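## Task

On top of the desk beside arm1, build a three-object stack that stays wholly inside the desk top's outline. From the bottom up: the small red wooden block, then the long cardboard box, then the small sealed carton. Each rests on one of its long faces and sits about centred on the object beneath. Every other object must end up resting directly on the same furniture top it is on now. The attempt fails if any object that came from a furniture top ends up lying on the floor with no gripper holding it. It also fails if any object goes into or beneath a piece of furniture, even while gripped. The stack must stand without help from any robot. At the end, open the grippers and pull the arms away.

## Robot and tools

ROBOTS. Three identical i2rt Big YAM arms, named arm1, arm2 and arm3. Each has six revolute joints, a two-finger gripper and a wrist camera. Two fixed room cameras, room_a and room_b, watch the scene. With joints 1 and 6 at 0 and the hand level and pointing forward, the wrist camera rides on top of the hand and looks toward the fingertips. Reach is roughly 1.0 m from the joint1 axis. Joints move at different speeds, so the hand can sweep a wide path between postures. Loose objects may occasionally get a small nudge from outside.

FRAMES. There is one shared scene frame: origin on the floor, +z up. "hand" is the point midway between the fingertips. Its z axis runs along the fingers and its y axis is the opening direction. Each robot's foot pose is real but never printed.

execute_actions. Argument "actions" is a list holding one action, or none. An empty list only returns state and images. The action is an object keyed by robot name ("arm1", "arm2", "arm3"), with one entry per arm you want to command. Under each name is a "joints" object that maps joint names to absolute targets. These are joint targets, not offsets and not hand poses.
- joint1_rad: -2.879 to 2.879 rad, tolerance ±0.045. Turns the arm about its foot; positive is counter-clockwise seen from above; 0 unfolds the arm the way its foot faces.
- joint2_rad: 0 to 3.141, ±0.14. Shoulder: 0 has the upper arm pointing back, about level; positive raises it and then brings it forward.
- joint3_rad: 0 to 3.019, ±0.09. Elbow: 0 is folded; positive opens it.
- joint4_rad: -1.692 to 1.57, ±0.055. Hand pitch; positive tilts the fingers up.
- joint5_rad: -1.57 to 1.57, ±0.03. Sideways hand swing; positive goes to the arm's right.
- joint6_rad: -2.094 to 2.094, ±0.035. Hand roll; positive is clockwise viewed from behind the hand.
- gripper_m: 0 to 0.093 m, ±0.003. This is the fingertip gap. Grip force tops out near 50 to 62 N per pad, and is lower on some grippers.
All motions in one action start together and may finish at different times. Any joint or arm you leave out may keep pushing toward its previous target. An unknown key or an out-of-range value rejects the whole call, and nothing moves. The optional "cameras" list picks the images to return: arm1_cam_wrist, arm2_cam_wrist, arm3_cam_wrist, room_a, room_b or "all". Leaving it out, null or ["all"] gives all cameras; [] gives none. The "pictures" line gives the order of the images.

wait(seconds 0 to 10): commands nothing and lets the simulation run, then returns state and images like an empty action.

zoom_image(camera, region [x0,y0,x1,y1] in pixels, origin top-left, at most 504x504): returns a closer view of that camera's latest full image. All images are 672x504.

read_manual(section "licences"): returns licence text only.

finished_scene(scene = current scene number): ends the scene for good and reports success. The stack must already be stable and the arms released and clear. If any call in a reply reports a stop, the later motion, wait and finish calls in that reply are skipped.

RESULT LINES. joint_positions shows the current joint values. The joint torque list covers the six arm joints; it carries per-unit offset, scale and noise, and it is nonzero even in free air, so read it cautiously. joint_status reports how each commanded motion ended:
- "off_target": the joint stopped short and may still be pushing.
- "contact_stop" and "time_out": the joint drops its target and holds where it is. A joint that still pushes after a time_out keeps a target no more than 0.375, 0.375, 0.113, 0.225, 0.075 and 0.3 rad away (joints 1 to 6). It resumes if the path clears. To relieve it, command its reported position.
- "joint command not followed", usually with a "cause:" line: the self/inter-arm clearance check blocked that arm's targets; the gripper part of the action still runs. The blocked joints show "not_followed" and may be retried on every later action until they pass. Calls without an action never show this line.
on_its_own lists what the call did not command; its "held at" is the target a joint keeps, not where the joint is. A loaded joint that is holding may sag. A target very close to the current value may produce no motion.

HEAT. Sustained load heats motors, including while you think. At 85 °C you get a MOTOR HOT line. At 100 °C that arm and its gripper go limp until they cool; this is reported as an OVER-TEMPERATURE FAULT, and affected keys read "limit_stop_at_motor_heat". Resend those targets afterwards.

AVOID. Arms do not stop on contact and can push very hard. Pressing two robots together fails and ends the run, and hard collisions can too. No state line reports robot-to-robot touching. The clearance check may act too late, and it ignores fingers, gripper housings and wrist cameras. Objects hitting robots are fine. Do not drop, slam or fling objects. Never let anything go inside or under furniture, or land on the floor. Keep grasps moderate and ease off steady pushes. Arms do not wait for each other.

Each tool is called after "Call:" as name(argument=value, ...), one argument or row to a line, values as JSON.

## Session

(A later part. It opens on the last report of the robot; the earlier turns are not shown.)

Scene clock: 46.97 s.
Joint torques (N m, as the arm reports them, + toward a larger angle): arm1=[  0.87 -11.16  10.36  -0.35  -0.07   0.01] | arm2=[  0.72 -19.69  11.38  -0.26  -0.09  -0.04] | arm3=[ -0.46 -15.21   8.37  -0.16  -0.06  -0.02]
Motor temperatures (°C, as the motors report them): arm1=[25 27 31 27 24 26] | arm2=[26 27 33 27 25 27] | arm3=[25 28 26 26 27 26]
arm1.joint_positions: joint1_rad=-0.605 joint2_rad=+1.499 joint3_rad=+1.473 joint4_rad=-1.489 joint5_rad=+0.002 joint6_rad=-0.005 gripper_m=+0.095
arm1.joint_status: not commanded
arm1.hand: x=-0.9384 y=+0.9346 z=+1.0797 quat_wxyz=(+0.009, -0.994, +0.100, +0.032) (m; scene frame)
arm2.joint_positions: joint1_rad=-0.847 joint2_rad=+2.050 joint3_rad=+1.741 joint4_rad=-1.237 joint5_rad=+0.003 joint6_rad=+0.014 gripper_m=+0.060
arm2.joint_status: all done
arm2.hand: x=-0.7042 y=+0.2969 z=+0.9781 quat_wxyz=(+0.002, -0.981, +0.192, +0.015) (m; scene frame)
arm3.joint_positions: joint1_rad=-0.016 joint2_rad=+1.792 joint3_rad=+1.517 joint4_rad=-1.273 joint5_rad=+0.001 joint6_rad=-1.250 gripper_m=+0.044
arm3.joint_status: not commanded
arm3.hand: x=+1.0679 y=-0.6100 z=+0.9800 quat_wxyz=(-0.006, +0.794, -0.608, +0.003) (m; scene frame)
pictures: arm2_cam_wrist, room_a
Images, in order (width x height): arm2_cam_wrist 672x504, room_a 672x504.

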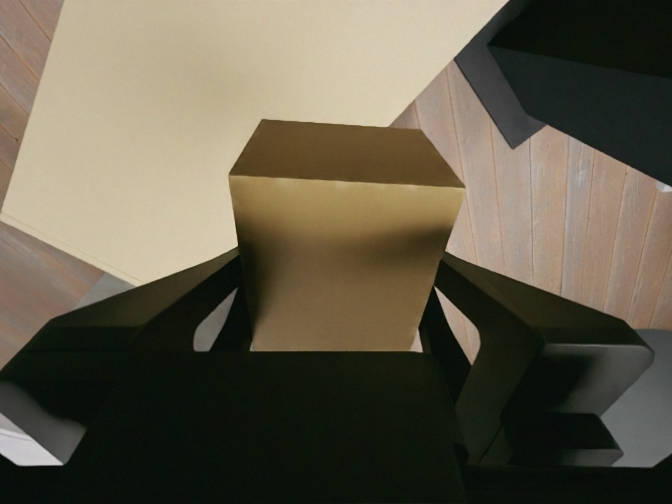

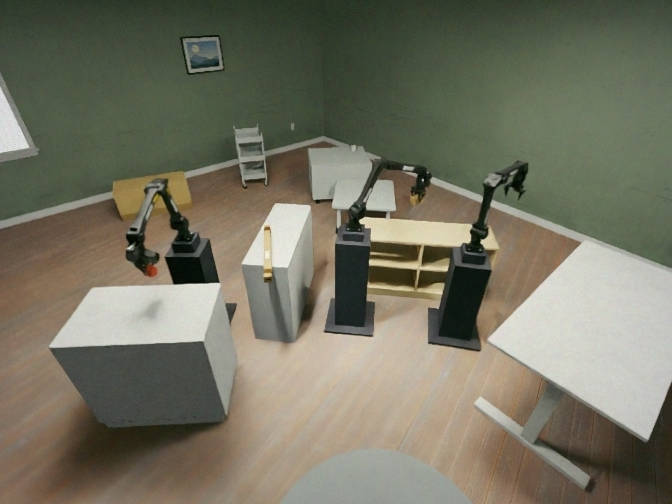

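Call:
execute_actions(
  actions=[
    {"arm2":{"joints":{"joint2_rad":2.48,"joint4_rad":-0.81}},"arm3":{"joints":{"joint1_rad":1.443,"joint6_rad":-1.85,"joint3_rad":1.63}}},
  ],
  cameras=[],
)

Call:
execute_actions(
  actions=[
    {"arm3":{"joints":{"joint2_rad":2.01,"joint4_rad":-1.15}}},
  ],
)

Call:
zoom_image(
  camera="room_a",
  region=[230, 180, 470, 290],
)

Scene clock: 51.07 s.
Joint torques (N m, as the arm reports them, + toward a larger angle): arm1=[  0.88 -11.13  10.35  -0.35  -0.07   0.02] | arm2=[  0.9  -22.47   8.58   1.01  -0.12  -0.03] | arm3=[  0.54 -15.68  10.35   0.02   0.    -0.02]
Motor temperatures (°C, as the motors report them): arm1=[25 27 31 27 24 26] | arm2=[26 28 33 27 25 27] | arm3=[25 28 27 26 27 26]
arm1.joint_positions: joint1_rad=-0.605 joint2_rad=+1.499 joint3_rad=+1.473 joint4_rad=-1.489 joint5_rad=+0.002 joint6_rad=-0.005 gripper_m=+0.095
arm1.joint_status: not commanded
arm1.hand: x=-0.9384 y=+0.9346 z=+1.0797 quat_wxyz=(+0.009, -0.994, +0.100, +0.032) (m; scene frame)
arm2.joint_positions: joint1_rad=-0.847 joint2_rad=+2.482 joint3_rad=+1.750 joint4_rad=-0.822 joint5_rad=+0.003 joint6_rad=+0.014 gripper_m=+0.060
arm2.joint_status: all done
arm2.hand: x=-0.7280 y=+0.3051 z=+0.7124 quat_wxyz=(+0.001, -0.981, +0.192, +0.010) (m; scene frame)
arm3.joint_positions: joint1_rad=+1.447 joint2_rad=+1.797 joint3_rad=+1.593 joint4_rad=-1.275 joint5_rad=-0.001 joint6_rad=-1.838 gripper_m=+0.044
arm3.joint_status: all done
arm3.hand: x=+0.3521 y=-0.4045 z=+1.0111 quat_wxyz=(-0.044, +0.930, +0.364, -0.010) (m; scene frame)
pictures: none
No camera images: the call's "cameras" was empty. Leave "cameras" out to get every camera's image.

Scene clock: 52.23 s.
Joint torques (N m, as the arm reports them, + toward a larger angle): arm1=[  0.88 -11.13  10.36  -0.35  -0.07   0.01] | arm2=[  0.38 -22.23   8.71   0.96  -0.09  -0.02] | arm3=[  0.39 -19.64   9.09   0.29  -0.02  -0.04]
Motor temperatures (°C, as the motors report them): arm1=[25 27 31 27 24 26] | arm2=[26 28 33 27 25 27] | arm3=[25 28 27 26 27 26]
arm1.joint_positions: joint1_rad=-0.605 joint2_rad=+1.499 joint3_rad=+1.473 joint4_rad=-1.489 joint5_rad=+0.002 joint6_rad=-0.005 gripper_m=+0.095
arm1.joint_status: not commanded
arm1.hand: x=-0.9384 y=+0.9346 z=+1.0797 quat_wxyz=(+0.009, -0.994, +0.100, +0.032) (m; scene frame)
arm2.joint_positions: joint1_rad=-0.847 joint2_rad=+2.482 joint3_rad=+1.750 joint4_rad=-0.822 joint5_rad=+0.003 joint6_rad=+0.014 gripper_m=+0.060
arm2.joint_status: not commanded
arm2.hand: x=-0.7280 y=+0.3051 z=+0.7124 quat_wxyz=(+0.001, -0.981, +0.192, +0.010) (m; scene frame)
arm3.joint_positions: joint1_rad=+1.447 joint2_rad=+2.033 joint3_rad=+1.601 joint4_rad=-1.157 joint5_rad=-0.001 joint6_rad=-1.839 gripper_m=+0.044
arm3.joint_status: all done
arm3.hand: x=+0.3400 y=-0.3836 z=+0.8822 quat_wxyz=(+0.010, +0.931, +0.365, -0.004) (m; scene frame)
pictures: arm1_cam_wrist, arm2_cam_wrist, arm3_cam_wrist, room_a, room_b
Images, in order (width x height): arm1_cam_wrist 672x504, arm2_cam_wrist 672x504, arm3_cam_wrist 672x504, room_a 672x504, room_b 672x504.

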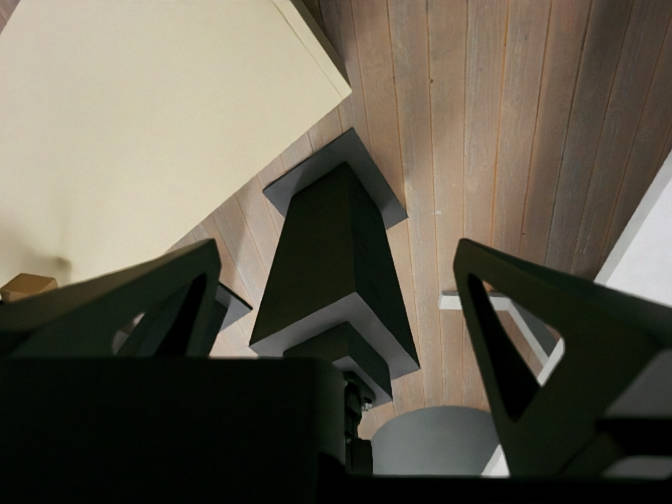

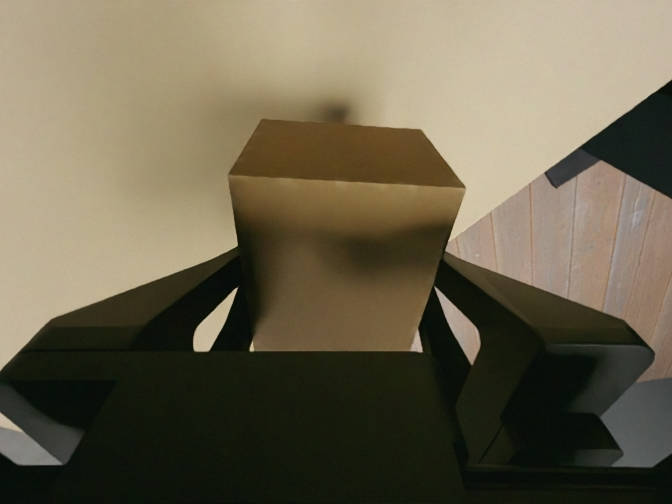

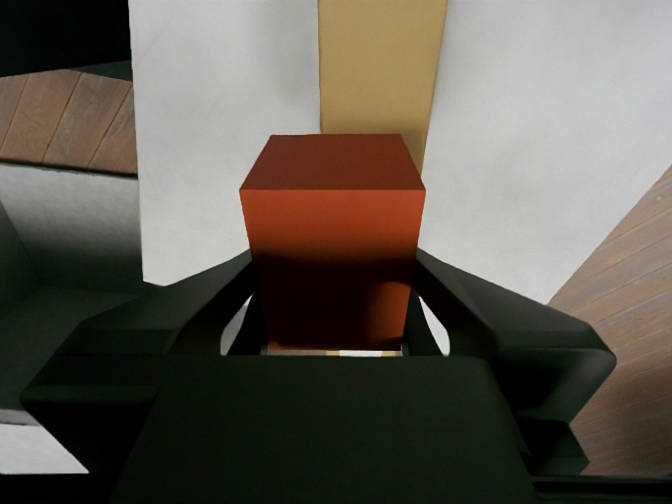

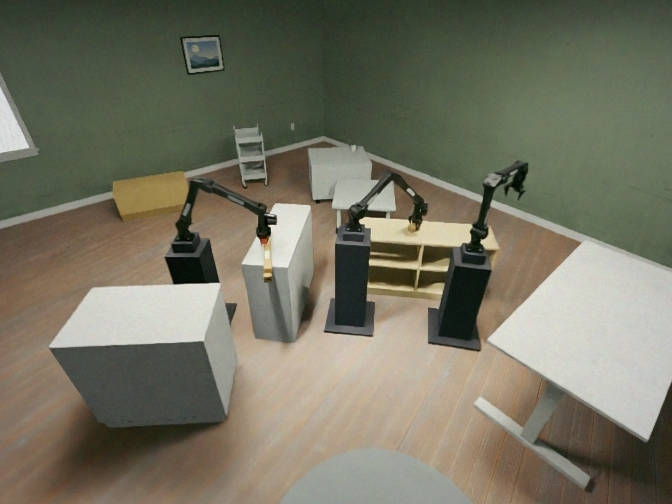

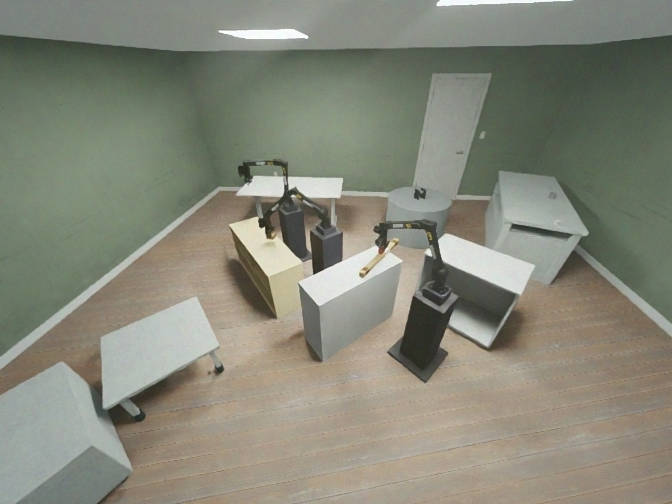

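Region (230, 180, 470, 290) of room_a's 672x504 image, scaled by 2.100, with more detail than that image has; it fills the top 231 rows of this view, and the rest is white.

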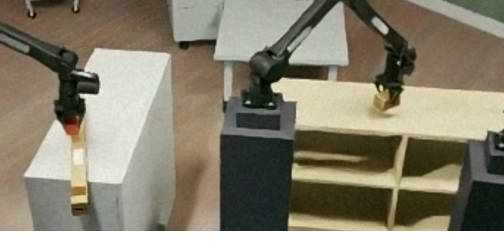

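Call:
execute_actions(
  actions=[
    {"arm3":{"joints":{"joint2_rad":2.095,"joint4_rad":-1.05}},"arm2":{"joints":{"joint2_rad":2.545,"joint4_rad":-0.77}}},
  ],
  cameras=["arm2_cam_wrist","arm3_cam_wrist","room_a"],
)

Call:
zoom_image(
  camera="room_a",
  region=[360, 190, 460, 260],
)

Scene clock: 55.13 s.
Joint torques (N m, as the arm reports them, + toward a larger angle): arm1=[  0.86 -11.14  10.37  -0.35  -0.07   0.01] | arm2=[  0.64 -22.64   8.15   0.99  -0.14  -0.02] | arm3=[ -0.08 -18.55   8.9    0.5   -0.03  -0.03]
Motor temperatures (°C, as the motors report them): arm1=[25 27 31 27 24 26] | arm2=[26 28 32 27 25 27] | arm3=[25 28 27 26 27 26]
arm1.joint_positions: joint1_rad=-0.605 joint2_rad=+1.499 joint3_rad=+1.473 joint4_rad=-1.489 joint5_rad=+0.002 joint6_rad=-0.005 gripper_m=+0.095
arm1.joint_status: not commanded
arm1.hand: x=-0.9384 y=+0.9346 z=+1.0797 quat_wxyz=(+0.009, -0.994, +0.100, +0.032) (m; scene frame)
arm2.joint_positions: joint1_rad=-0.847 joint2_rad=+2.548 joint3_rad=+1.750 joint4_rad=-0.783 joint5_rad=+0.003 joint6_rad=+0.014 gripper_m=+0.060
arm2.joint_status: all done
arm2.hand: x=-0.7159 y=+0.3003 z=+0.6711 quat_wxyz=(-0.001, -0.981, +0.192, -0.003) (m; scene frame)
arm3.joint_positions: joint1_rad=+1.447 joint2_rad=+2.088 joint3_rad=+1.601 joint4_rad=-1.058 joint5_rad=-0.001 joint6_rad=-1.839 gripper_m=+0.044
arm3.joint_status: all done
arm3.hand: x=+0.3315 y=-0.3679 z=+0.8501 quat_wxyz=(-0.011, +0.931, +0.365, -0.006) (m; scene frame)
pictures: arm2_cam_wrist, arm3_cam_wrist, room_a
Images, in order (width x height): arm2_cam_wrist 672x504, arm3_cam_wrist 672x504, room_a 672x504.

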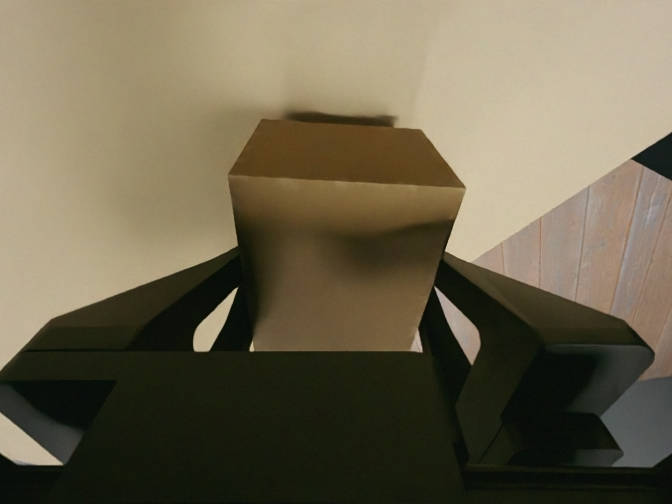

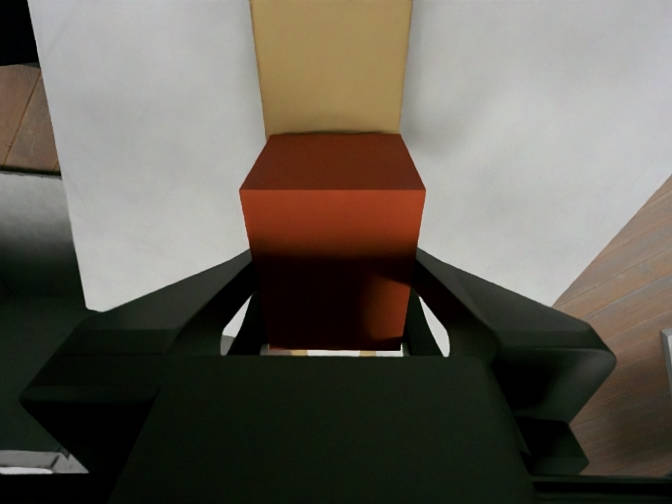

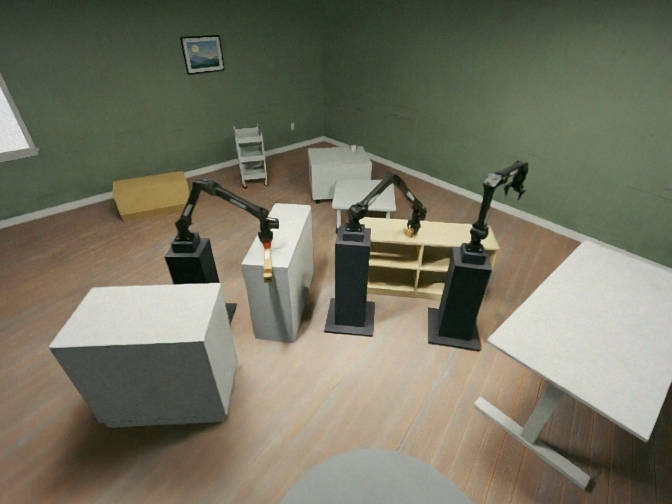

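Region (360, 190, 460, 260) of room_a's 672x504 image, scaled by 5.040, with more detail than that image has; it fills the top 353 rows of this view, and the rest is white.

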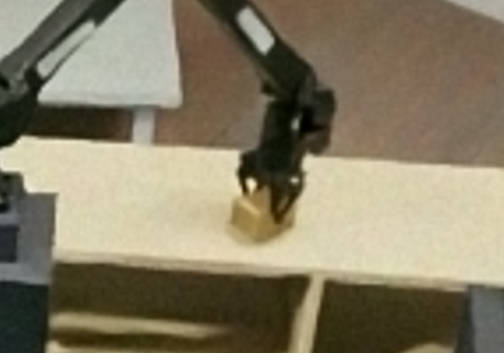

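Call:
execute_actions(
  actions=[
    {"arm3":{"joints":{"gripper_m":0.093}},"arm2":{"joints":{"joint2_rad":2.59,"joint4_rad":-0.73}}},
  ],
  cameras=["arm2_cam_wrist","arm3_cam_wrist"],
)

Scene clock: 57.07 s.
Joint torques (N m, as the arm reports them, + toward a larger angle): arm1=[  0.89 -11.15  10.36  -0.35  -0.07   0.01] | arm2=[  0.76 -21.06   7.98   0.88  -0.09  -0.02] | arm3=[  0.32 -18.14   8.91   0.51  -0.02  -0.06]
Motor temperatures (°C, as the motors report them): arm1=[25 27 31 27 24 26] | arm2=[26 28 32 27 25 27] | arm3=[25 28 27 26 27 26]
arm1.joint_positions: joint1_rad=-0.605 joint2_rad=+1.499 joint3_rad=+1.473 joint4_rad=-1.489 joint5_rad=+0.002 joint6_rad=-0.005 gripper_m=+0.095
arm1.joint_status: not commanded
arm1.hand: x=-0.9384 y=+0.9346 z=+1.0797 quat_wxyz=(+0.009, -0.994, +0.100, +0.032) (m; scene frame)
arm2.joint_positions: joint1_rad=-0.847 joint2_rad=+2.581 joint3_rad=+1.750 joint4_rad=-0.742 joint5_rad=+0.003 joint6_rad=+0.014 gripper_m=+0.060
arm2.joint_status: all done
arm2.hand: x=-0.7140 y=+0.2995 z=+0.6511 quat_wxyz=(+0.000, -0.981, +0.192, +0.001) (m; scene frame)
arm3.joint_positions: joint1_rad=+1.447 joint2_rad=+2.088 joint3_rad=+1.601 joint4_rad=-1.058 joint5_rad=-0.001 joint6_rad=-1.839 gripper_m=+0.093
arm3.joint_status: all done
arm3.hand: x=+0.3315 y=-0.3679 z=+0.8501 quat_wxyz=(-0.011, +0.931, +0.365, -0.006) (m; scene frame)
pictures: arm2_cam_wrist, arm3_cam_wrist
Images, in order (width x height): arm2_cam_wrist 672x504, arm3_cam_wrist 672x504.

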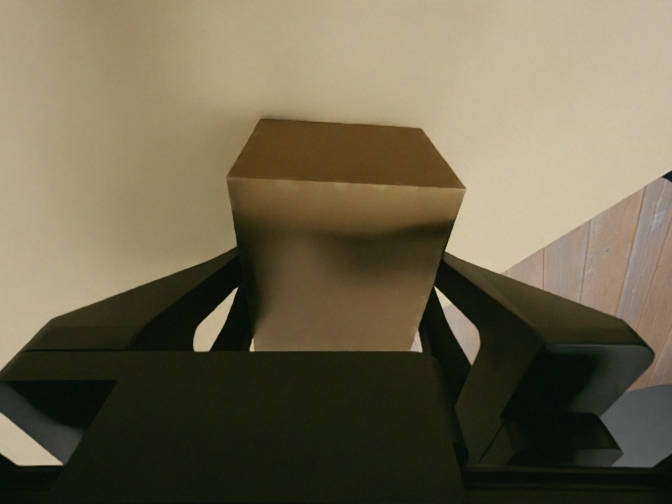

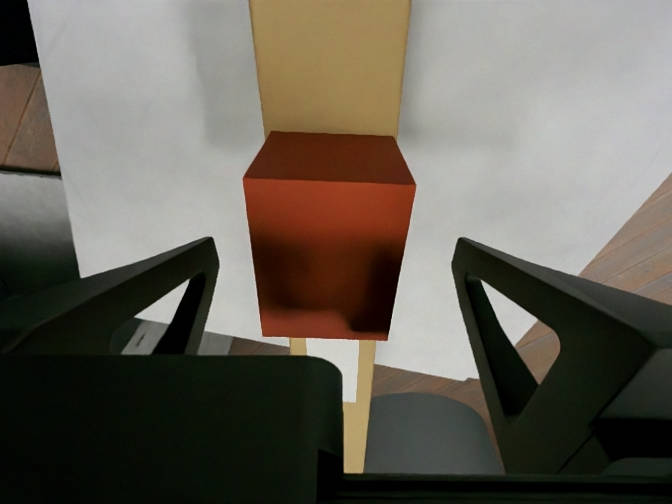

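Call:
execute_actions(
  actions=[
    {"arm3":{"joints":{"joint2_rad":1.8,"joint4_rad":-1.3}},"arm2":{"joints":{"gripper_m":0.093}}},
  ],
  cameras=[],
)

Call:
execute_actions(
  actions=[
    {"arm3":{"joints":{"joint1_rad":0,"joint2_rad":0.8,"joint3_rad":1.0}},"arm2":{"joints":{"joint2_rad":2.1,"joint4_rad":-1.22}}},
  ],
  cameras=[],
)

Call:
execute_actions(
  actions=[
    {"arm1":{"joints":{"joint1_rad":0.775,"joint2_rad":2.15,"joint4_rad":-0.89,"joint6_rad":1.55}},"arm2":{"joints":{"joint1_rad":1.9,"joint6_rad":-1.53}}},
  ],
  cameras=["arm2_cam_wrist","arm1_cam_wrist"],
)

Scene clock: 61.87 s.
Joint torques (N m, as the arm reports them, + toward a larger angle): arm1=[  0.85 -11.17  10.37  -0.34  -0.07   0.01] | arm2=[  0.71 -21.16   8.09   1.04  -0.1   -0.02] | arm3=[  0.08 -14.86   8.87   0.03  -0.03  -0.02]
Motor temperatures (°C, as the motors report them): arm1=[25 27 31 27 24 26] | arm2=[26 28 32 27 25 27] | arm3=[25 28 27 26 27 26]
arm1.joint_positions: joint1_rad=-0.605 joint2_rad=+1.499 joint3_rad=+1.473 joint4_rad=-1.489 joint5_rad=+0.002 joint6_rad=-0.005 gripper_m=+0.095
arm1.joint_status: not commanded
arm1.hand: x=-0.9384 y=+0.9346 z=+1.0797 quat_wxyz=(+0.009, -0.994, +0.100, +0.032) (m; scene frame)
arm2.joint_positions: joint1_rad=-0.847 joint2_rad=+2.581 joint3_rad=+1.750 joint4_rad=-0.742 joint5_rad=+0.003 joint6_rad=+0.014 gripper_m=+0.093
arm2.joint_status: all done
arm2.hand: x=-0.7140 y=+0.2995 z=+0.6511 quat_wxyz=(+0.000, -0.981, +0.192, +0.001) (m; scene frame)
arm3.joint_positions: joint1_rad=+1.447 joint2_rad=+1.787 joint3_rad=+1.612 joint4_rad=-1.293 joint5_rad=-0.001 joint6_rad=-1.839 gripper_m=+0.093
arm3.joint_status: all done
arm3.hand: x=+0.3517 y=-0.4035 z=+1.0233 quat_wxyz=(-0.049, +0.930, +0.364, -0.011) (m; scene frame)
pictures: none
No camera images: the call's "cameras" was empty. Leave "cameras" out to get every camera's image.

Scene clock: 63.57 s.
Joint torques (N m, as the arm reports them, + toward a larger angle): arm1=[  0.88 -11.14  10.36  -0.35  -0.07   0.01] | arm2=[  0.52 -20.36   9.37  -0.12  -0.11  -0.02] | arm3=[-0.48 -2.16  7.85  0.87 -0.09  0.02]
Motor temperatures (°C, as the motors report them): arm1=[25 27 32 27 24 26] | arm2=[26 28 32 27 25 27] | arm3=[25 28 27 26 27 26]
arm1.joint_positions: joint1_rad=-0.605 joint2_rad=+1.499 joint3_rad=+1.473 joint4_rad=-1.489 joint5_rad=+0.002 joint6_rad=-0.005 gripper_m=+0.095
arm1.joint_status: not commanded
arm1.hand: x=-0.9384 y=+0.9346 z=+1.0797 quat_wxyz=(+0.009, -0.994, +0.100, +0.032) (m; scene frame)
arm2.joint_positions: joint1_rad=-0.847 joint2_rad=+2.103 joint3_rad=+1.764 joint4_rad=-1.207 joint5_rad=+0.003 joint6_rad=+0.014 gripper_m=+0.093
arm2.joint_status: all done
arm2.hand: x=-0.7153 y=+0.3012 z=+0.9542 quat_wxyz=(+0.002, -0.981, +0.192, +0.014) (m; scene frame)
arm3.joint_positions: joint1_rad=+0.010 joint2_rad=+0.796 joint3_rad=+1.004 joint4_rad=-1.294 joint5_rad=+0.002 joint6_rad=-1.839 gripper_m=+0.093
arm3.joint_status: all done
arm3.hand: x=+0.8562 y=-0.7412 z=+1.1571 quat_wxyz=(-0.192, +0.914, -0.329, +0.137) (m; scene frame)
pictures: none
No camera images: the call's "cameras" was empty. Leave "cameras" out to get every camera's image.

Scene clock: 66.23 s.
Joint torques (N m, as the arm reports them, + toward a larger angle): arm1=[  0.03 -18.39   8.01   0.23   0.16   0.05] | arm2=[  0.26 -20.79   9.23  -0.47  -0.02  -0.05] | arm3=[-0.28 -1.94  7.88  0.87 -0.12  0.01]
Motor temperatures (°C, as the motors report them): arm1=[25 27 31 27 24 26] | arm2=[26 28 32 27 25 27] | arm3=[25 28 27 26 27 26]
arm1.joint_positions: joint1_rad=+0.781 joint2_rad=+2.152 joint3_rad=+1.476 joint4_rad=-0.896 joint5_rad=-0.002 joint6_rad=+1.542 gripper_m=+0.095
arm1.joint_status: all done
arm1.hand: x=-0.7151 y=+0.3035 z=+0.7393 quat_wxyz=(+0.004, -0.984, +0.180, +0.003) (m; scene frame)
arm2.joint_positions: joint1_rad=+1.901 joint2_rad=+2.103 joint3_rad=+1.764 joint4_rad=-1.207 joint5_rad=-0.001 joint6_rad=-1.515 gripper_m=+0.093
arm2.joint_status: all done
arm2.hand: x=+0.3398 y=-0.3743 z=+0.9503 quat_wxyz=(-0.003, +0.366, -0.930, +0.011) (m; scene frame)
arm3.joint_positions: joint1_rad=+0.010 joint2_rad=+0.796 joint3_rad=+1.004 joint4_rad=-1.294 joint5_rad=+0.002 joint6_rad=-1.839 gripper_m=+0.093
arm3.joint_status: not commanded
arm3.hand: x=+0.8562 y=-0.7412 z=+1.1571 quat_wxyz=(-0.192, +0.914, -0.329, +0.137) (m; scene frame)
pictures: arm1_cam_wrist, arm2_cam_wrist
Images, in order (width x height): arm1_cam_wrist 672x504, arm2_cam_wrist 672x504.

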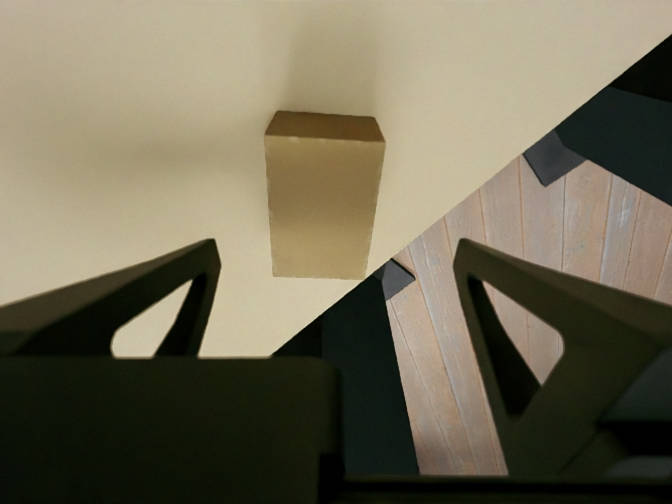

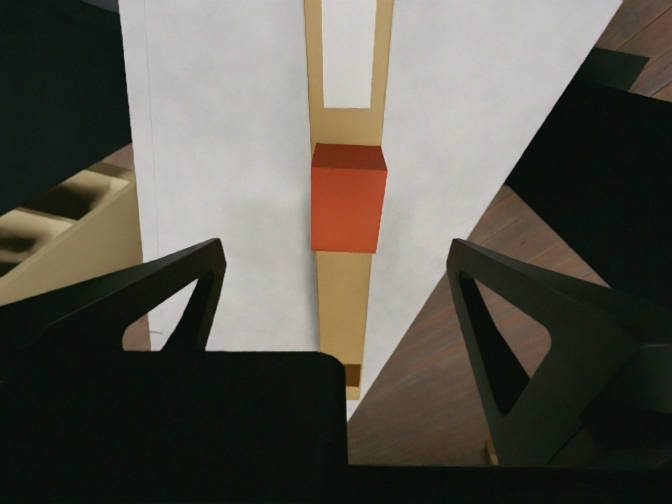

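Call:
execute_actions(
  actions=[
    {"arm1":{"joints":{"joint1_rad":0.83,"joint2_rad":2.315,"joint4_rad":-0.71,"joint6_rad":1.6}},"arm2":{"joints":{"joint1_rad":1.843,"joint6_rad":-1.585,"joint2_rad":2.255,"joint4_rad":-1.07}}},
  ],
  cameras=["arm2_cam_wrist","arm1_cam_wrist"],
)

Scene clock: 69.73 s.
Joint torques (N m, as the arm reports them, + toward a larger angle): arm1=[  0.06 -19.07   7.01   0.49   0.14   0.04] | arm2=[  0.49 -22.46   8.58   0.89  -0.07  -0.06] | arm3=[-0.2  -1.87  7.9   0.86 -0.11  0.02]
Motor temperatures (°C, as the motors report them): arm1=[25 27 31 27 24 26] | arm2=[26 28 32 27 25 27] | arm3=[25 27 27 26 27 26]
arm1.joint_positions: joint1_rad=+0.836 joint2_rad=+2.320 joint3_rad=+1.476 joint4_rad=-0.722 joint5_rad=-0.002 joint6_rad=+1.592 gripper_m=+0.095
arm1.joint_status: all done
arm1.hand: x=-0.6859 y=+0.2927 z=+0.6442 quat_wxyz=(+0.001, -0.984, +0.177, +0.004) (m; scene frame)
arm2.joint_positions: joint1_rad=+1.836 joint2_rad=+2.265 joint3_rad=+1.764 joint4_rad=-1.083 joint5_rad=+0.000 joint6_rad=-1.570 gripper_m=+0.093
arm2.joint_status: all done
arm2.hand: x=+0.3154 y=-0.4107 z=+0.8497 quat_wxyz=(+0.005, +0.362, -0.932, -0.006) (m; scene frame)
arm3.joint_positions: joint1_rad=+0.010 joint2_rad=+0.796 joint3_rad=+1.004 joint4_rad=-1.294 joint5_rad=+0.002 joint6_rad=-1.839 gripper_m=+0.093
arm3.joint_status: not commanded
arm3.hand: x=+0.8562 y=-0.7412 z=+1.1571 quat_wxyz=(-0.192, +0.914, -0.329, +0.137) (m; scene frame)
pictures: arm1_cam_wrist, arm2_cam_wrist
Images, in order (width x height): arm1_cam_wrist 672x504, arm2_cam_wrist 672x504.

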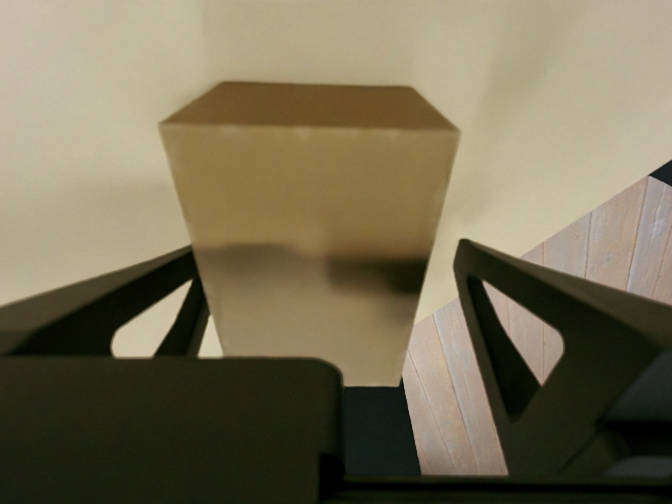

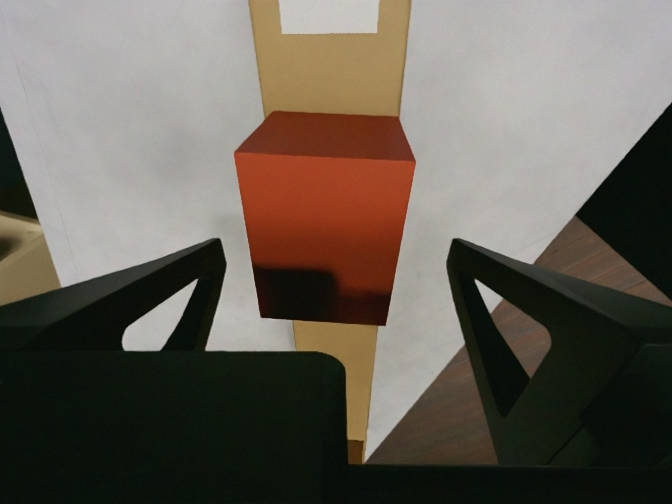

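Call:
execute_actions(
  actions=[
    {"arm1":{"joints":{"gripper_m":0}},"arm2":{"joints":{"gripper_m":0}}},
  ],
  cameras=[],
)

Call:
execute_actions(
  actions=[
    {"arm1":{"joints":{"joint2_rad":2.25,"joint4_rad":-0.79}},"arm2":{"joints":{"joint2_rad":2.13,"joint4_rad":-1.2}}},
  ],
  cameras=[],
)

Call:
execute_actions(
  actions=[
    {"arm1":{"joints":{"joint1_rad":-0.2}},"arm2":{"joints":{"joint1_rad":-0.8,"joint6_rad":0}}},
  ],
  cameras=[],
)

Call:
execute_actions(
  actions=[
    {"arm1":{"joints":{"joint2_rad":2.315,"joint4_rad":-0.71}},"arm2":{"joints":{"joint2_rad":2.575,"joint4_rad":-0.735}}},
  ],
  cameras=["arm2_cam_wrist","arm1_cam_wrist","room_a"],
)

Scene clock: 75.10 s.
Joint torques (N m, as the arm reports them, + toward a larger angle): arm1=[  0.07 -19.16   7.05   0.39   0.13   0.03] | arm2=[  0.58 -22.11   8.55   0.78  -0.07  -0.03] | arm3=[-0.19 -2.02  7.94  0.84 -0.09  0.  ]
Motor temperatures (°C, as the motors report them): arm1=[25 28 30 27 24 26] | arm2=[26 29 32 27 25 27] | arm3=[25 27 27 26 27 26]
arm1.joint_positions: joint1_rad=+0.836 joint2_rad=+2.320 joint3_rad=+1.476 joint4_rad=-0.720 joint5_rad=-0.001 joint6_rad=+1.593 gripper_m=+0.060
arm1.joint_status: gripper_m off_target (ended at +0.060, target +0.000)
arm1.hand: x=-0.6862 y=+0.2923 z=+0.6442 quat_wxyz=(+0.000, -0.984, +0.178, +0.004) (m; scene frame)
arm2.joint_positions: joint1_rad=+1.836 joint2_rad=+2.265 joint3_rad=+1.764 joint4_rad=-1.082 joint5_rad=+0.000 joint6_rad=-1.571 gripper_m=+0.045
arm2.joint_status: gripper_m off_target (ended at +0.045, target +0.000)
arm2.hand: x=+0.3156 y=-0.4109 z=+0.8497 quat_wxyz=(+0.005, +0.362, -0.932, -0.006) (m; scene frame)
arm3.joint_positions: joint1_rad=+0.010 joint2_rad=+0.796 joint3_rad=+1.004 joint4_rad=-1.294 joint5_rad=+0.002 joint6_rad=-1.839 gripper_m=+0.093
arm3.joint_status: not commanded
arm3.hand: x=+0.8562 y=-0.7412 z=+1.1571 quat_wxyz=(-0.192, +0.914, -0.329, +0.137) (m; scene frame)
pictures: none
No camera images: the call's "cameras" was empty. Leave "cameras" out to get every camera's image.

Scene clock: 76.27 s.
Joint torques (N m, as the arm reports them, + toward a larger angle): arm1=[  0.08 -18.9    7.45  -0.55   0.13   0.03] | arm2=[  0.68 -19.63   9.25  -0.28  -0.11  -0.02] | arm3=[-0.48 -1.7   7.81  0.85 -0.1   0.  ]
Motor temperatures (°C, as the motors report them): arm1=[25 28 30 27 24 26] | arm2=[26 29 32 27 25 27] | arm3=[25 27 27 26 27 26]
arm1.joint_positions: joint1_rad=+0.836 joint2_rad=+2.253 joint3_rad=+1.476 joint4_rad=-0.779 joint5_rad=-0.001 joint6_rad=+1.593 gripper_m=+0.060
arm1.joint_status: all done
arm1.hand: x=-0.6873 y=+0.2879 z=+0.6819 quat_wxyz=(-0.003, -0.984, +0.178, +0.005) (m; scene frame)
arm2.joint_positions: joint1_rad=+1.836 joint2_rad=+2.118 joint3_rad=+1.764 joint4_rad=-1.186 joint5_rad=+0.000 joint6_rad=-1.571 gripper_m=+0.045
arm2.joint_status: all done
arm2.hand: x=+0.3123 y=-0.4065 z=+0.9412 quat_wxyz=(-0.003, +0.362, -0.932, +0.014) (m; scene frame)
arm3.joint_positions: joint1_rad=+0.010 joint2_rad=+0.796 joint3_rad=+1.004 joint4_rad=-1.294 joint5_rad=+0.002 joint6_rad=-1.839 gripper_m=+0.093
arm3.joint_status: not commanded
arm3.hand: x=+0.8562 y=-0.7412 z=+1.1571 quat_wxyz=(-0.192, +0.914, -0.329, +0.137) (m; scene frame)
pictures: none
No camera images: the call's "cameras" was empty. Leave "cameras" out to get every camera's image.

Scene clock: 78.90 s.
Joint torques (N m, as the arm reports them, + toward a larger angle): arm1=[  0.39 -18.8    7.5   -0.53   0.01   0.03] | arm2=[  0.13 -20.5    9.25  -0.17  -0.09   0.22] | arm3=[-0.36 -1.95  7.9   0.75 -0.1   0.01]
Motor temperatures (°C, as the motors report them): arm1=[25 28 30 27 24 26] | arm2=[26 29 32 27 25 27] | arm3=[25 27 27 26 27 26]
arm1.joint_positions: joint1_rad=-0.200 joint2_rad=+2.253 joint3_rad=+1.477 joint4_rad=-0.779 joint5_rad=+0.002 joint6_rad=+1.593 gripper_m=+0.060
arm1.joint_status: all done
arm1.hand: x=-1.0711 y=+0.7280 z=+0.6891 quat_wxyz=(-0.004, -0.767, +0.642, +0.012) (m; scene frame)
arm2.joint_positions: joint1_rad=-0.799 joint2_rad=+2.126 joint3_rad=+1.764 joint4_rad=-1.186 joint5_rad=+0.003 joint6_rad=-0.013 gripper_m=+0.045
arm2.joint_status: all done
arm2.hand: x=-0.7289 y=+0.2733 z=+0.9400 quat_wxyz=(+0.002, -0.988, +0.155, +0.013) (m; scene frame)
arm3.joint_positions: joint1_rad=+0.010 joint2_rad=+0.796 joint3_rad=+1.004 joint4_rad=-1.294 joint5_rad=+0.002 joint6_rad=-1.839 gripper_m=+0.093
arm3.joint_status: not commanded
arm3.hand: x=+0.8562 y=-0.7412 z=+1.1571 quat_wxyz=(-0.192, +0.914, -0.329, +0.137) (m; scene frame)
pictures: none
No camera images: the call's "cameras" was empty. Leave "cameras" out to get every camera's image.

Scene clock: 80.17 s.
Joint torques (N m, as the arm reports them, + toward a larger angle): arm1=[  0.41 -19.42   7.11   0.52   0.01   0.03] | arm2=[  0.84 -23.25   6.82   1.09  -0.08   0.2 ] | arm3=[-0.6  -2.18  7.88  0.89 -0.09  0.02]
Motor temperatures (°C, as the motors report them): arm1=[25 28 30 27 24 26] | arm2=[26 29 32 27 25 27] | arm3=[25 27 27 26 27 26]
arm1.joint_positions: joint1_rad=-0.200 joint2_rad=+2.321 joint3_rad=+1.477 joint4_rad=-0.722 joint5_rad=+0.002 joint6_rad=+1.593 gripper_m=+0.060
arm1.joint_status: all done
arm1.hand: x=-1.0663 y=+0.7295 z=+0.6504 quat_wxyz=(+0.000, -0.767, +0.642, +0.008) (m; scene frame)
arm2.joint_positions: joint1_rad=-0.799 joint2_rad=+2.591 joint3_rad=+1.763 joint4_rad=-0.749 joint5_rad=+0.003 joint6_rad=-0.013 gripper_m=+0.044
arm2.joint_status: all done
arm2.hand: x=-0.7254 y=+0.2711 z=+0.6479 quat_wxyz=(+0.000, -0.988, +0.155, -0.001) (m; scene frame)
arm3.joint_positions: joint1_rad=+0.010 joint2_rad=+0.796 joint3_rad=+1.004 joint4_rad=-1.294 joint5_rad=+0.002 joint6_rad=-1.839 gripper_m=+0.093
arm3.joint_status: not commanded
arm3.hand: x=+0.8562 y=-0.7412 z=+1.1571 quat_wxyz=(-0.192, +0.914, -0.329, +0.137) (m; scene frame)
pictures: arm1_cam_wrist, arm2_cam_wrist, room_a
Images, in order (width x height): arm1_cam_wrist 672x504, arm2_cam_wrist 672x504, room_a 672x504.

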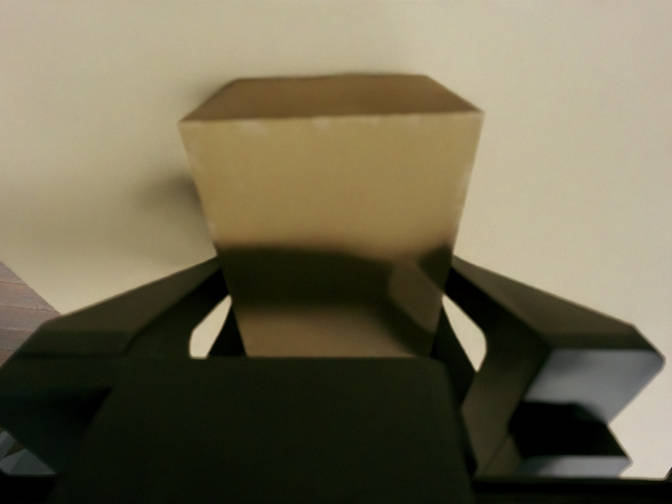

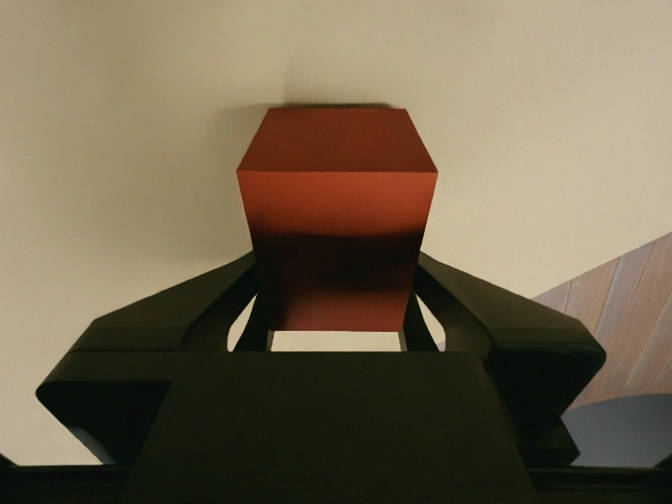

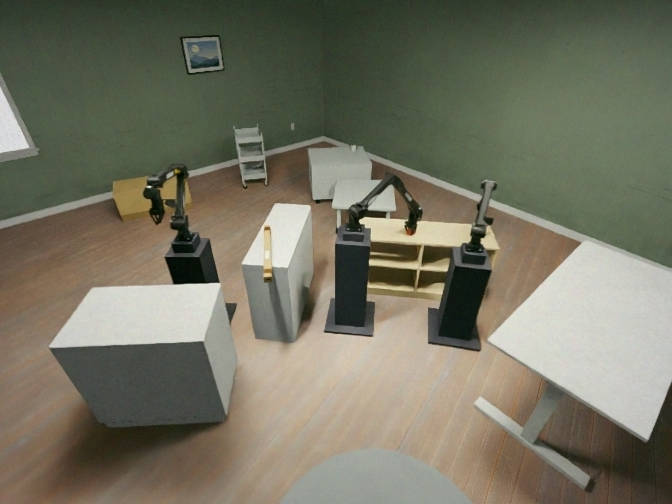

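Call:
execute_actions(
  actions=[
    {"arm1":{"joints":{"gripper_m":0.093}},"arm2":{"joints":{"gripper_m":0.093}}},
  ],
  cameras=[],
)

Call:
execute_actions(
  actions=[
    {"arm1":{"joints":{"joint2_rad":2.15,"joint4_rad":-0.89}},"arm2":{"joints":{"joint2_rad":2.17,"joint4_rad":-1.17}}},
  ],
  cameras=[],
)

Call:
execute_actions(
  actions=[
    {"arm2":{"joints":{"joint1_rad":0.2}}},
  ],
  cameras=[],
)

Call:
execute_actions(
  actions=[
    {"arm1":{"joints":{"joint1_rad":0.795,"joint2_rad":2.27,"joint3_rad":1.68,"joint4_rad":-0.955,"joint6_rad":1.52}},"arm2":{"joints":{"joint1_rad":1.89,"joint6_rad":-1.54}}},
  ],
  cameras=["arm2_cam_wrist","arm1_cam_wrist"],
)

Scene clock: 84.60 s.
Joint torques (N m, as the arm reports them, + toward a larger angle): arm1=[  0.4  -19.4    7.02   0.53   0.01   0.03] | arm2=[  0.25 -23.57   6.82   0.96  -0.08   0.21] | arm3=[-0.23 -1.67  7.92  0.88 -0.11  0.02]
Motor temperatures (°C, as the motors report them): arm1=[25 28 30 27 24 26] | arm2=[26 29 31 27 25 27] | arm3=[25 27 27 26 27 26]
arm1.joint_positions: joint1_rad=-0.200 joint2_rad=+2.321 joint3_rad=+1.477 joint4_rad=-0.722 joint5_rad=+0.002 joint6_rad=+1.593 gripper_m=+0.093
arm1.joint_status: all done
arm1.hand: x=-1.0663 y=+0.7295 z=+0.6504 quat_wxyz=(+0.000, -0.767, +0.642, +0.008) (m; scene frame)
arm2.joint_positions: joint1_rad=-0.799 joint2_rad=+2.590 joint3_rad=+1.763 joint4_rad=-0.749 joint5_rad=+0.003 joint6_rad=-0.013 gripper_m=+0.093
arm2.joint_status: all done
arm2.hand: x=-0.7260 y=+0.2713 z=+0.6489 quat_wxyz=(+0.000, -0.988, +0.155, -0.001) (m; scene frame)
arm3.joint_positions: joint1_rad=+0.010 joint2_rad=+0.796 joint3_rad=+1.004 joint4_rad=-1.294 joint5_rad=+0.002 joint6_rad=-1.839 gripper_m=+0.093
arm3.joint_status: not commanded
arm3.hand: x=+0.8562 y=-0.7412 z=+1.1571 quat_wxyz=(-0.192, +0.914, -0.329, +0.137) (m; scene frame)
pictures: none
No camera images: the call's "cameras" was empty. Leave "cameras" out to get every camera's image.

Scene clock: 86.13 s.
Joint torques (N m, as the arm reports them, + toward a larger angle): arm1=[  0.39 -17.32   8.14  -0.49   0.01   0.03] | arm2=[  0.31 -21.24   9.11  -0.19  -0.06   0.2 ] | arm3=[-0.48 -1.74  7.94  0.88 -0.11 -0.01]
Motor temperatures (°C, as the motors report them): arm1=[25 28 30 27 24 26] | arm2=[26 29 31 27 25 27] | arm3=[25 27 27 26 27 26]
arm1.joint_positions: joint1_rad=-0.200 joint2_rad=+2.139 joint3_rad=+1.477 joint4_rad=-0.879 joint5_rad=+0.002 joint6_rad=+1.593 gripper_m=+0.093
arm1.joint_status: all done
arm1.hand: x=-1.0721 y=+0.7271 z=+0.7531 quat_wxyz=(-0.009, -0.767, +0.642, +0.016) (m; scene frame)
arm2.joint_positions: joint1_rad=-0.799 joint2_rad=+2.171 joint3_rad=+1.763 joint4_rad=-1.157 joint5_rad=+0.003 joint6_rad=-0.013 gripper_m=+0.093
arm2.joint_status: all done
arm2.hand: x=-0.7308 y=+0.2739 z=+0.9117 quat_wxyz=(+0.001, -0.988, +0.155, +0.004) (m; scene frame)
arm3.joint_positions: joint1_rad=+0.010 joint2_rad=+0.796 joint3_rad=+1.004 joint4_rad=-1.294 joint5_rad=+0.002 joint6_rad=-1.839 gripper_m=+0.093
arm3.joint_status: not commanded
arm3.hand: x=+0.8562 y=-0.7412 z=+1.1571 quat_wxyz=(-0.192, +0.914, -0.329, +0.137) (m; scene frame)
pictures: none
No camera images: the call's "cameras" was empty. Leave "cameras" out to get every camera's image.

Scene clock: 88.00 s.
Joint torques (N m, as the arm reports them, + toward a larger angle): arm1=[  0.37 -17.39   8.13  -0.49   0.01   0.02] | arm2=[  0.6  -20.52   9.09  -0.2    0.01   0.2 ] | arm3=[-0.11 -1.97  7.89  0.84 -0.11  0.03]
Motor temperatures (°C, as the motors report them): arm1=[25 28 30 27 24 26] | arm2=[26 29 31 27 25 27] | arm3=[25 27 27 26 27 26]
arm1.joint_positions: joint1_rad=-0.200 joint2_rad=+2.139 joint3_rad=+1.477 joint4_rad=-0.879 joint5_rad=+0.002 joint6_rad=+1.593 gripper_m=+0.093
arm1.joint_status: not commanded
arm1.hand: x=-1.0721 y=+0.7271 z=+0.7531 quat_wxyz=(-0.009, -0.767, +0.642, +0.016) (m; scene frame)
arm2.joint_positions: joint1_rad=+0.193 joint2_rad=+2.171 joint3_rad=+1.763 joint4_rad=-1.157 joint5_rad=+0.000 joint6_rad=-0.012 gripper_m=+0.093
arm2.joint_status: all done
arm2.hand: x=-0.6263 y=-0.3306 z=+0.9123 quat_wxyz=(-0.001, -0.943, -0.334, +0.005) (m; scene frame)
arm3.joint_positions: joint1_rad=+0.010 joint2_rad=+0.796 joint3_rad=+1.004 joint4_rad=-1.294 joint5_rad=+0.002 joint6_rad=-1.839 gripper_m=+0.093
arm3.joint_status: not commanded
arm3.hand: x=+0.8562 y=-0.7412 z=+1.1571 quat_wxyz=(-0.192, +0.914, -0.329, +0.137) (m; scene frame)
pictures: none
No camera images: the call's "cameras" was empty. Leave "cameras" out to get every camera's image.

Scene clock: 90.13 s.
Joint torques (N m, as the arm reports them, + toward a larger angle): arm1=[  0.8  -20.43   8.09  -0.58   0.15  -0.12] | arm2=[ -0.08 -20.83   9.04  -0.4   -0.03  -0.06] | arm3=[-0.62 -1.74  7.95  0.88 -0.09  0.01]
Motor temperatures (°C, as the motors report them): arm1=[25 28 30 27 24 26] | arm2=[26 29 32 27 25 27] | arm3=[25 27 27 26 27 26]
arm1.joint_positions: joint1_rad=+0.790 joint2_rad=+2.275 joint3_rad=+1.660 joint4_rad=-0.944 joint5_rad=-0.002 joint6_rad=+1.527 gripper_m=+0.093
arm1.joint_status: all done
arm1.hand: x=-0.7286 y=+0.2562 z=+0.7224 quat_wxyz=(-0.001, -0.986, +0.168, +0.004) (m; scene frame)
arm2.joint_positions: joint1_rad=+1.895 joint2_rad=+2.171 joint3_rad=+1.763 joint4_rad=-1.157 joint5_rad=-0.001 joint6_rad=-1.525 gripper_m=+0.093
arm2.joint_status: all done
arm2.hand: x=+0.3402 y=-0.3809 z=+0.9077 quat_wxyz=(+0.001, +0.368, -0.930, +0.002) (m; scene frame)
arm3.joint_positions: joint1_rad=+0.010 joint2_rad=+0.796 joint3_rad=+1.004 joint4_rad=-1.294 joint5_rad=+0.002 joint6_rad=-1.839 gripper_m=+0.093
arm3.joint_status: not commanded
arm3.hand: x=+0.8562 y=-0.7412 z=+1.1571 quat_wxyz=(-0.192, +0.914, -0.329, +0.137) (m; scene frame)
pictures: arm1_cam_wrist, arm2_cam_wrist
Images, in order (width x height): arm1_cam_wrist 672x504, arm2_cam_wrist 672x504.

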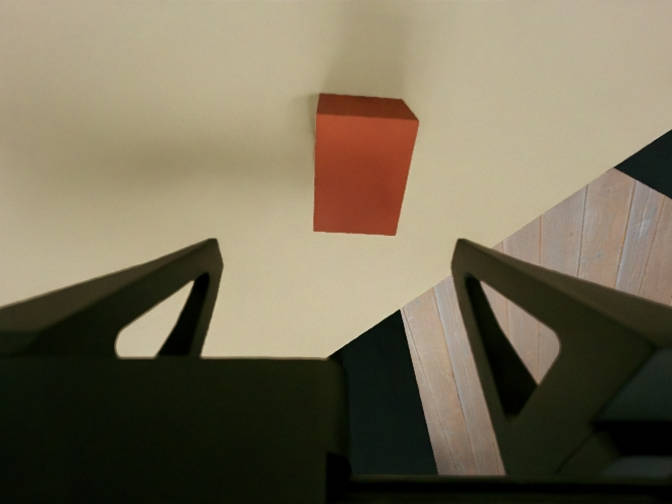

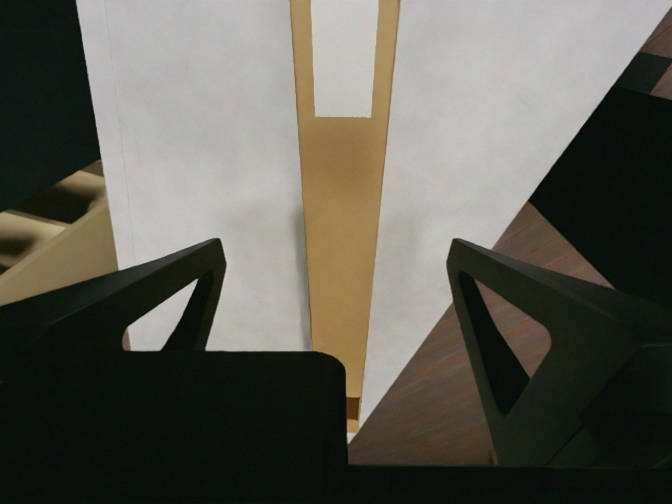

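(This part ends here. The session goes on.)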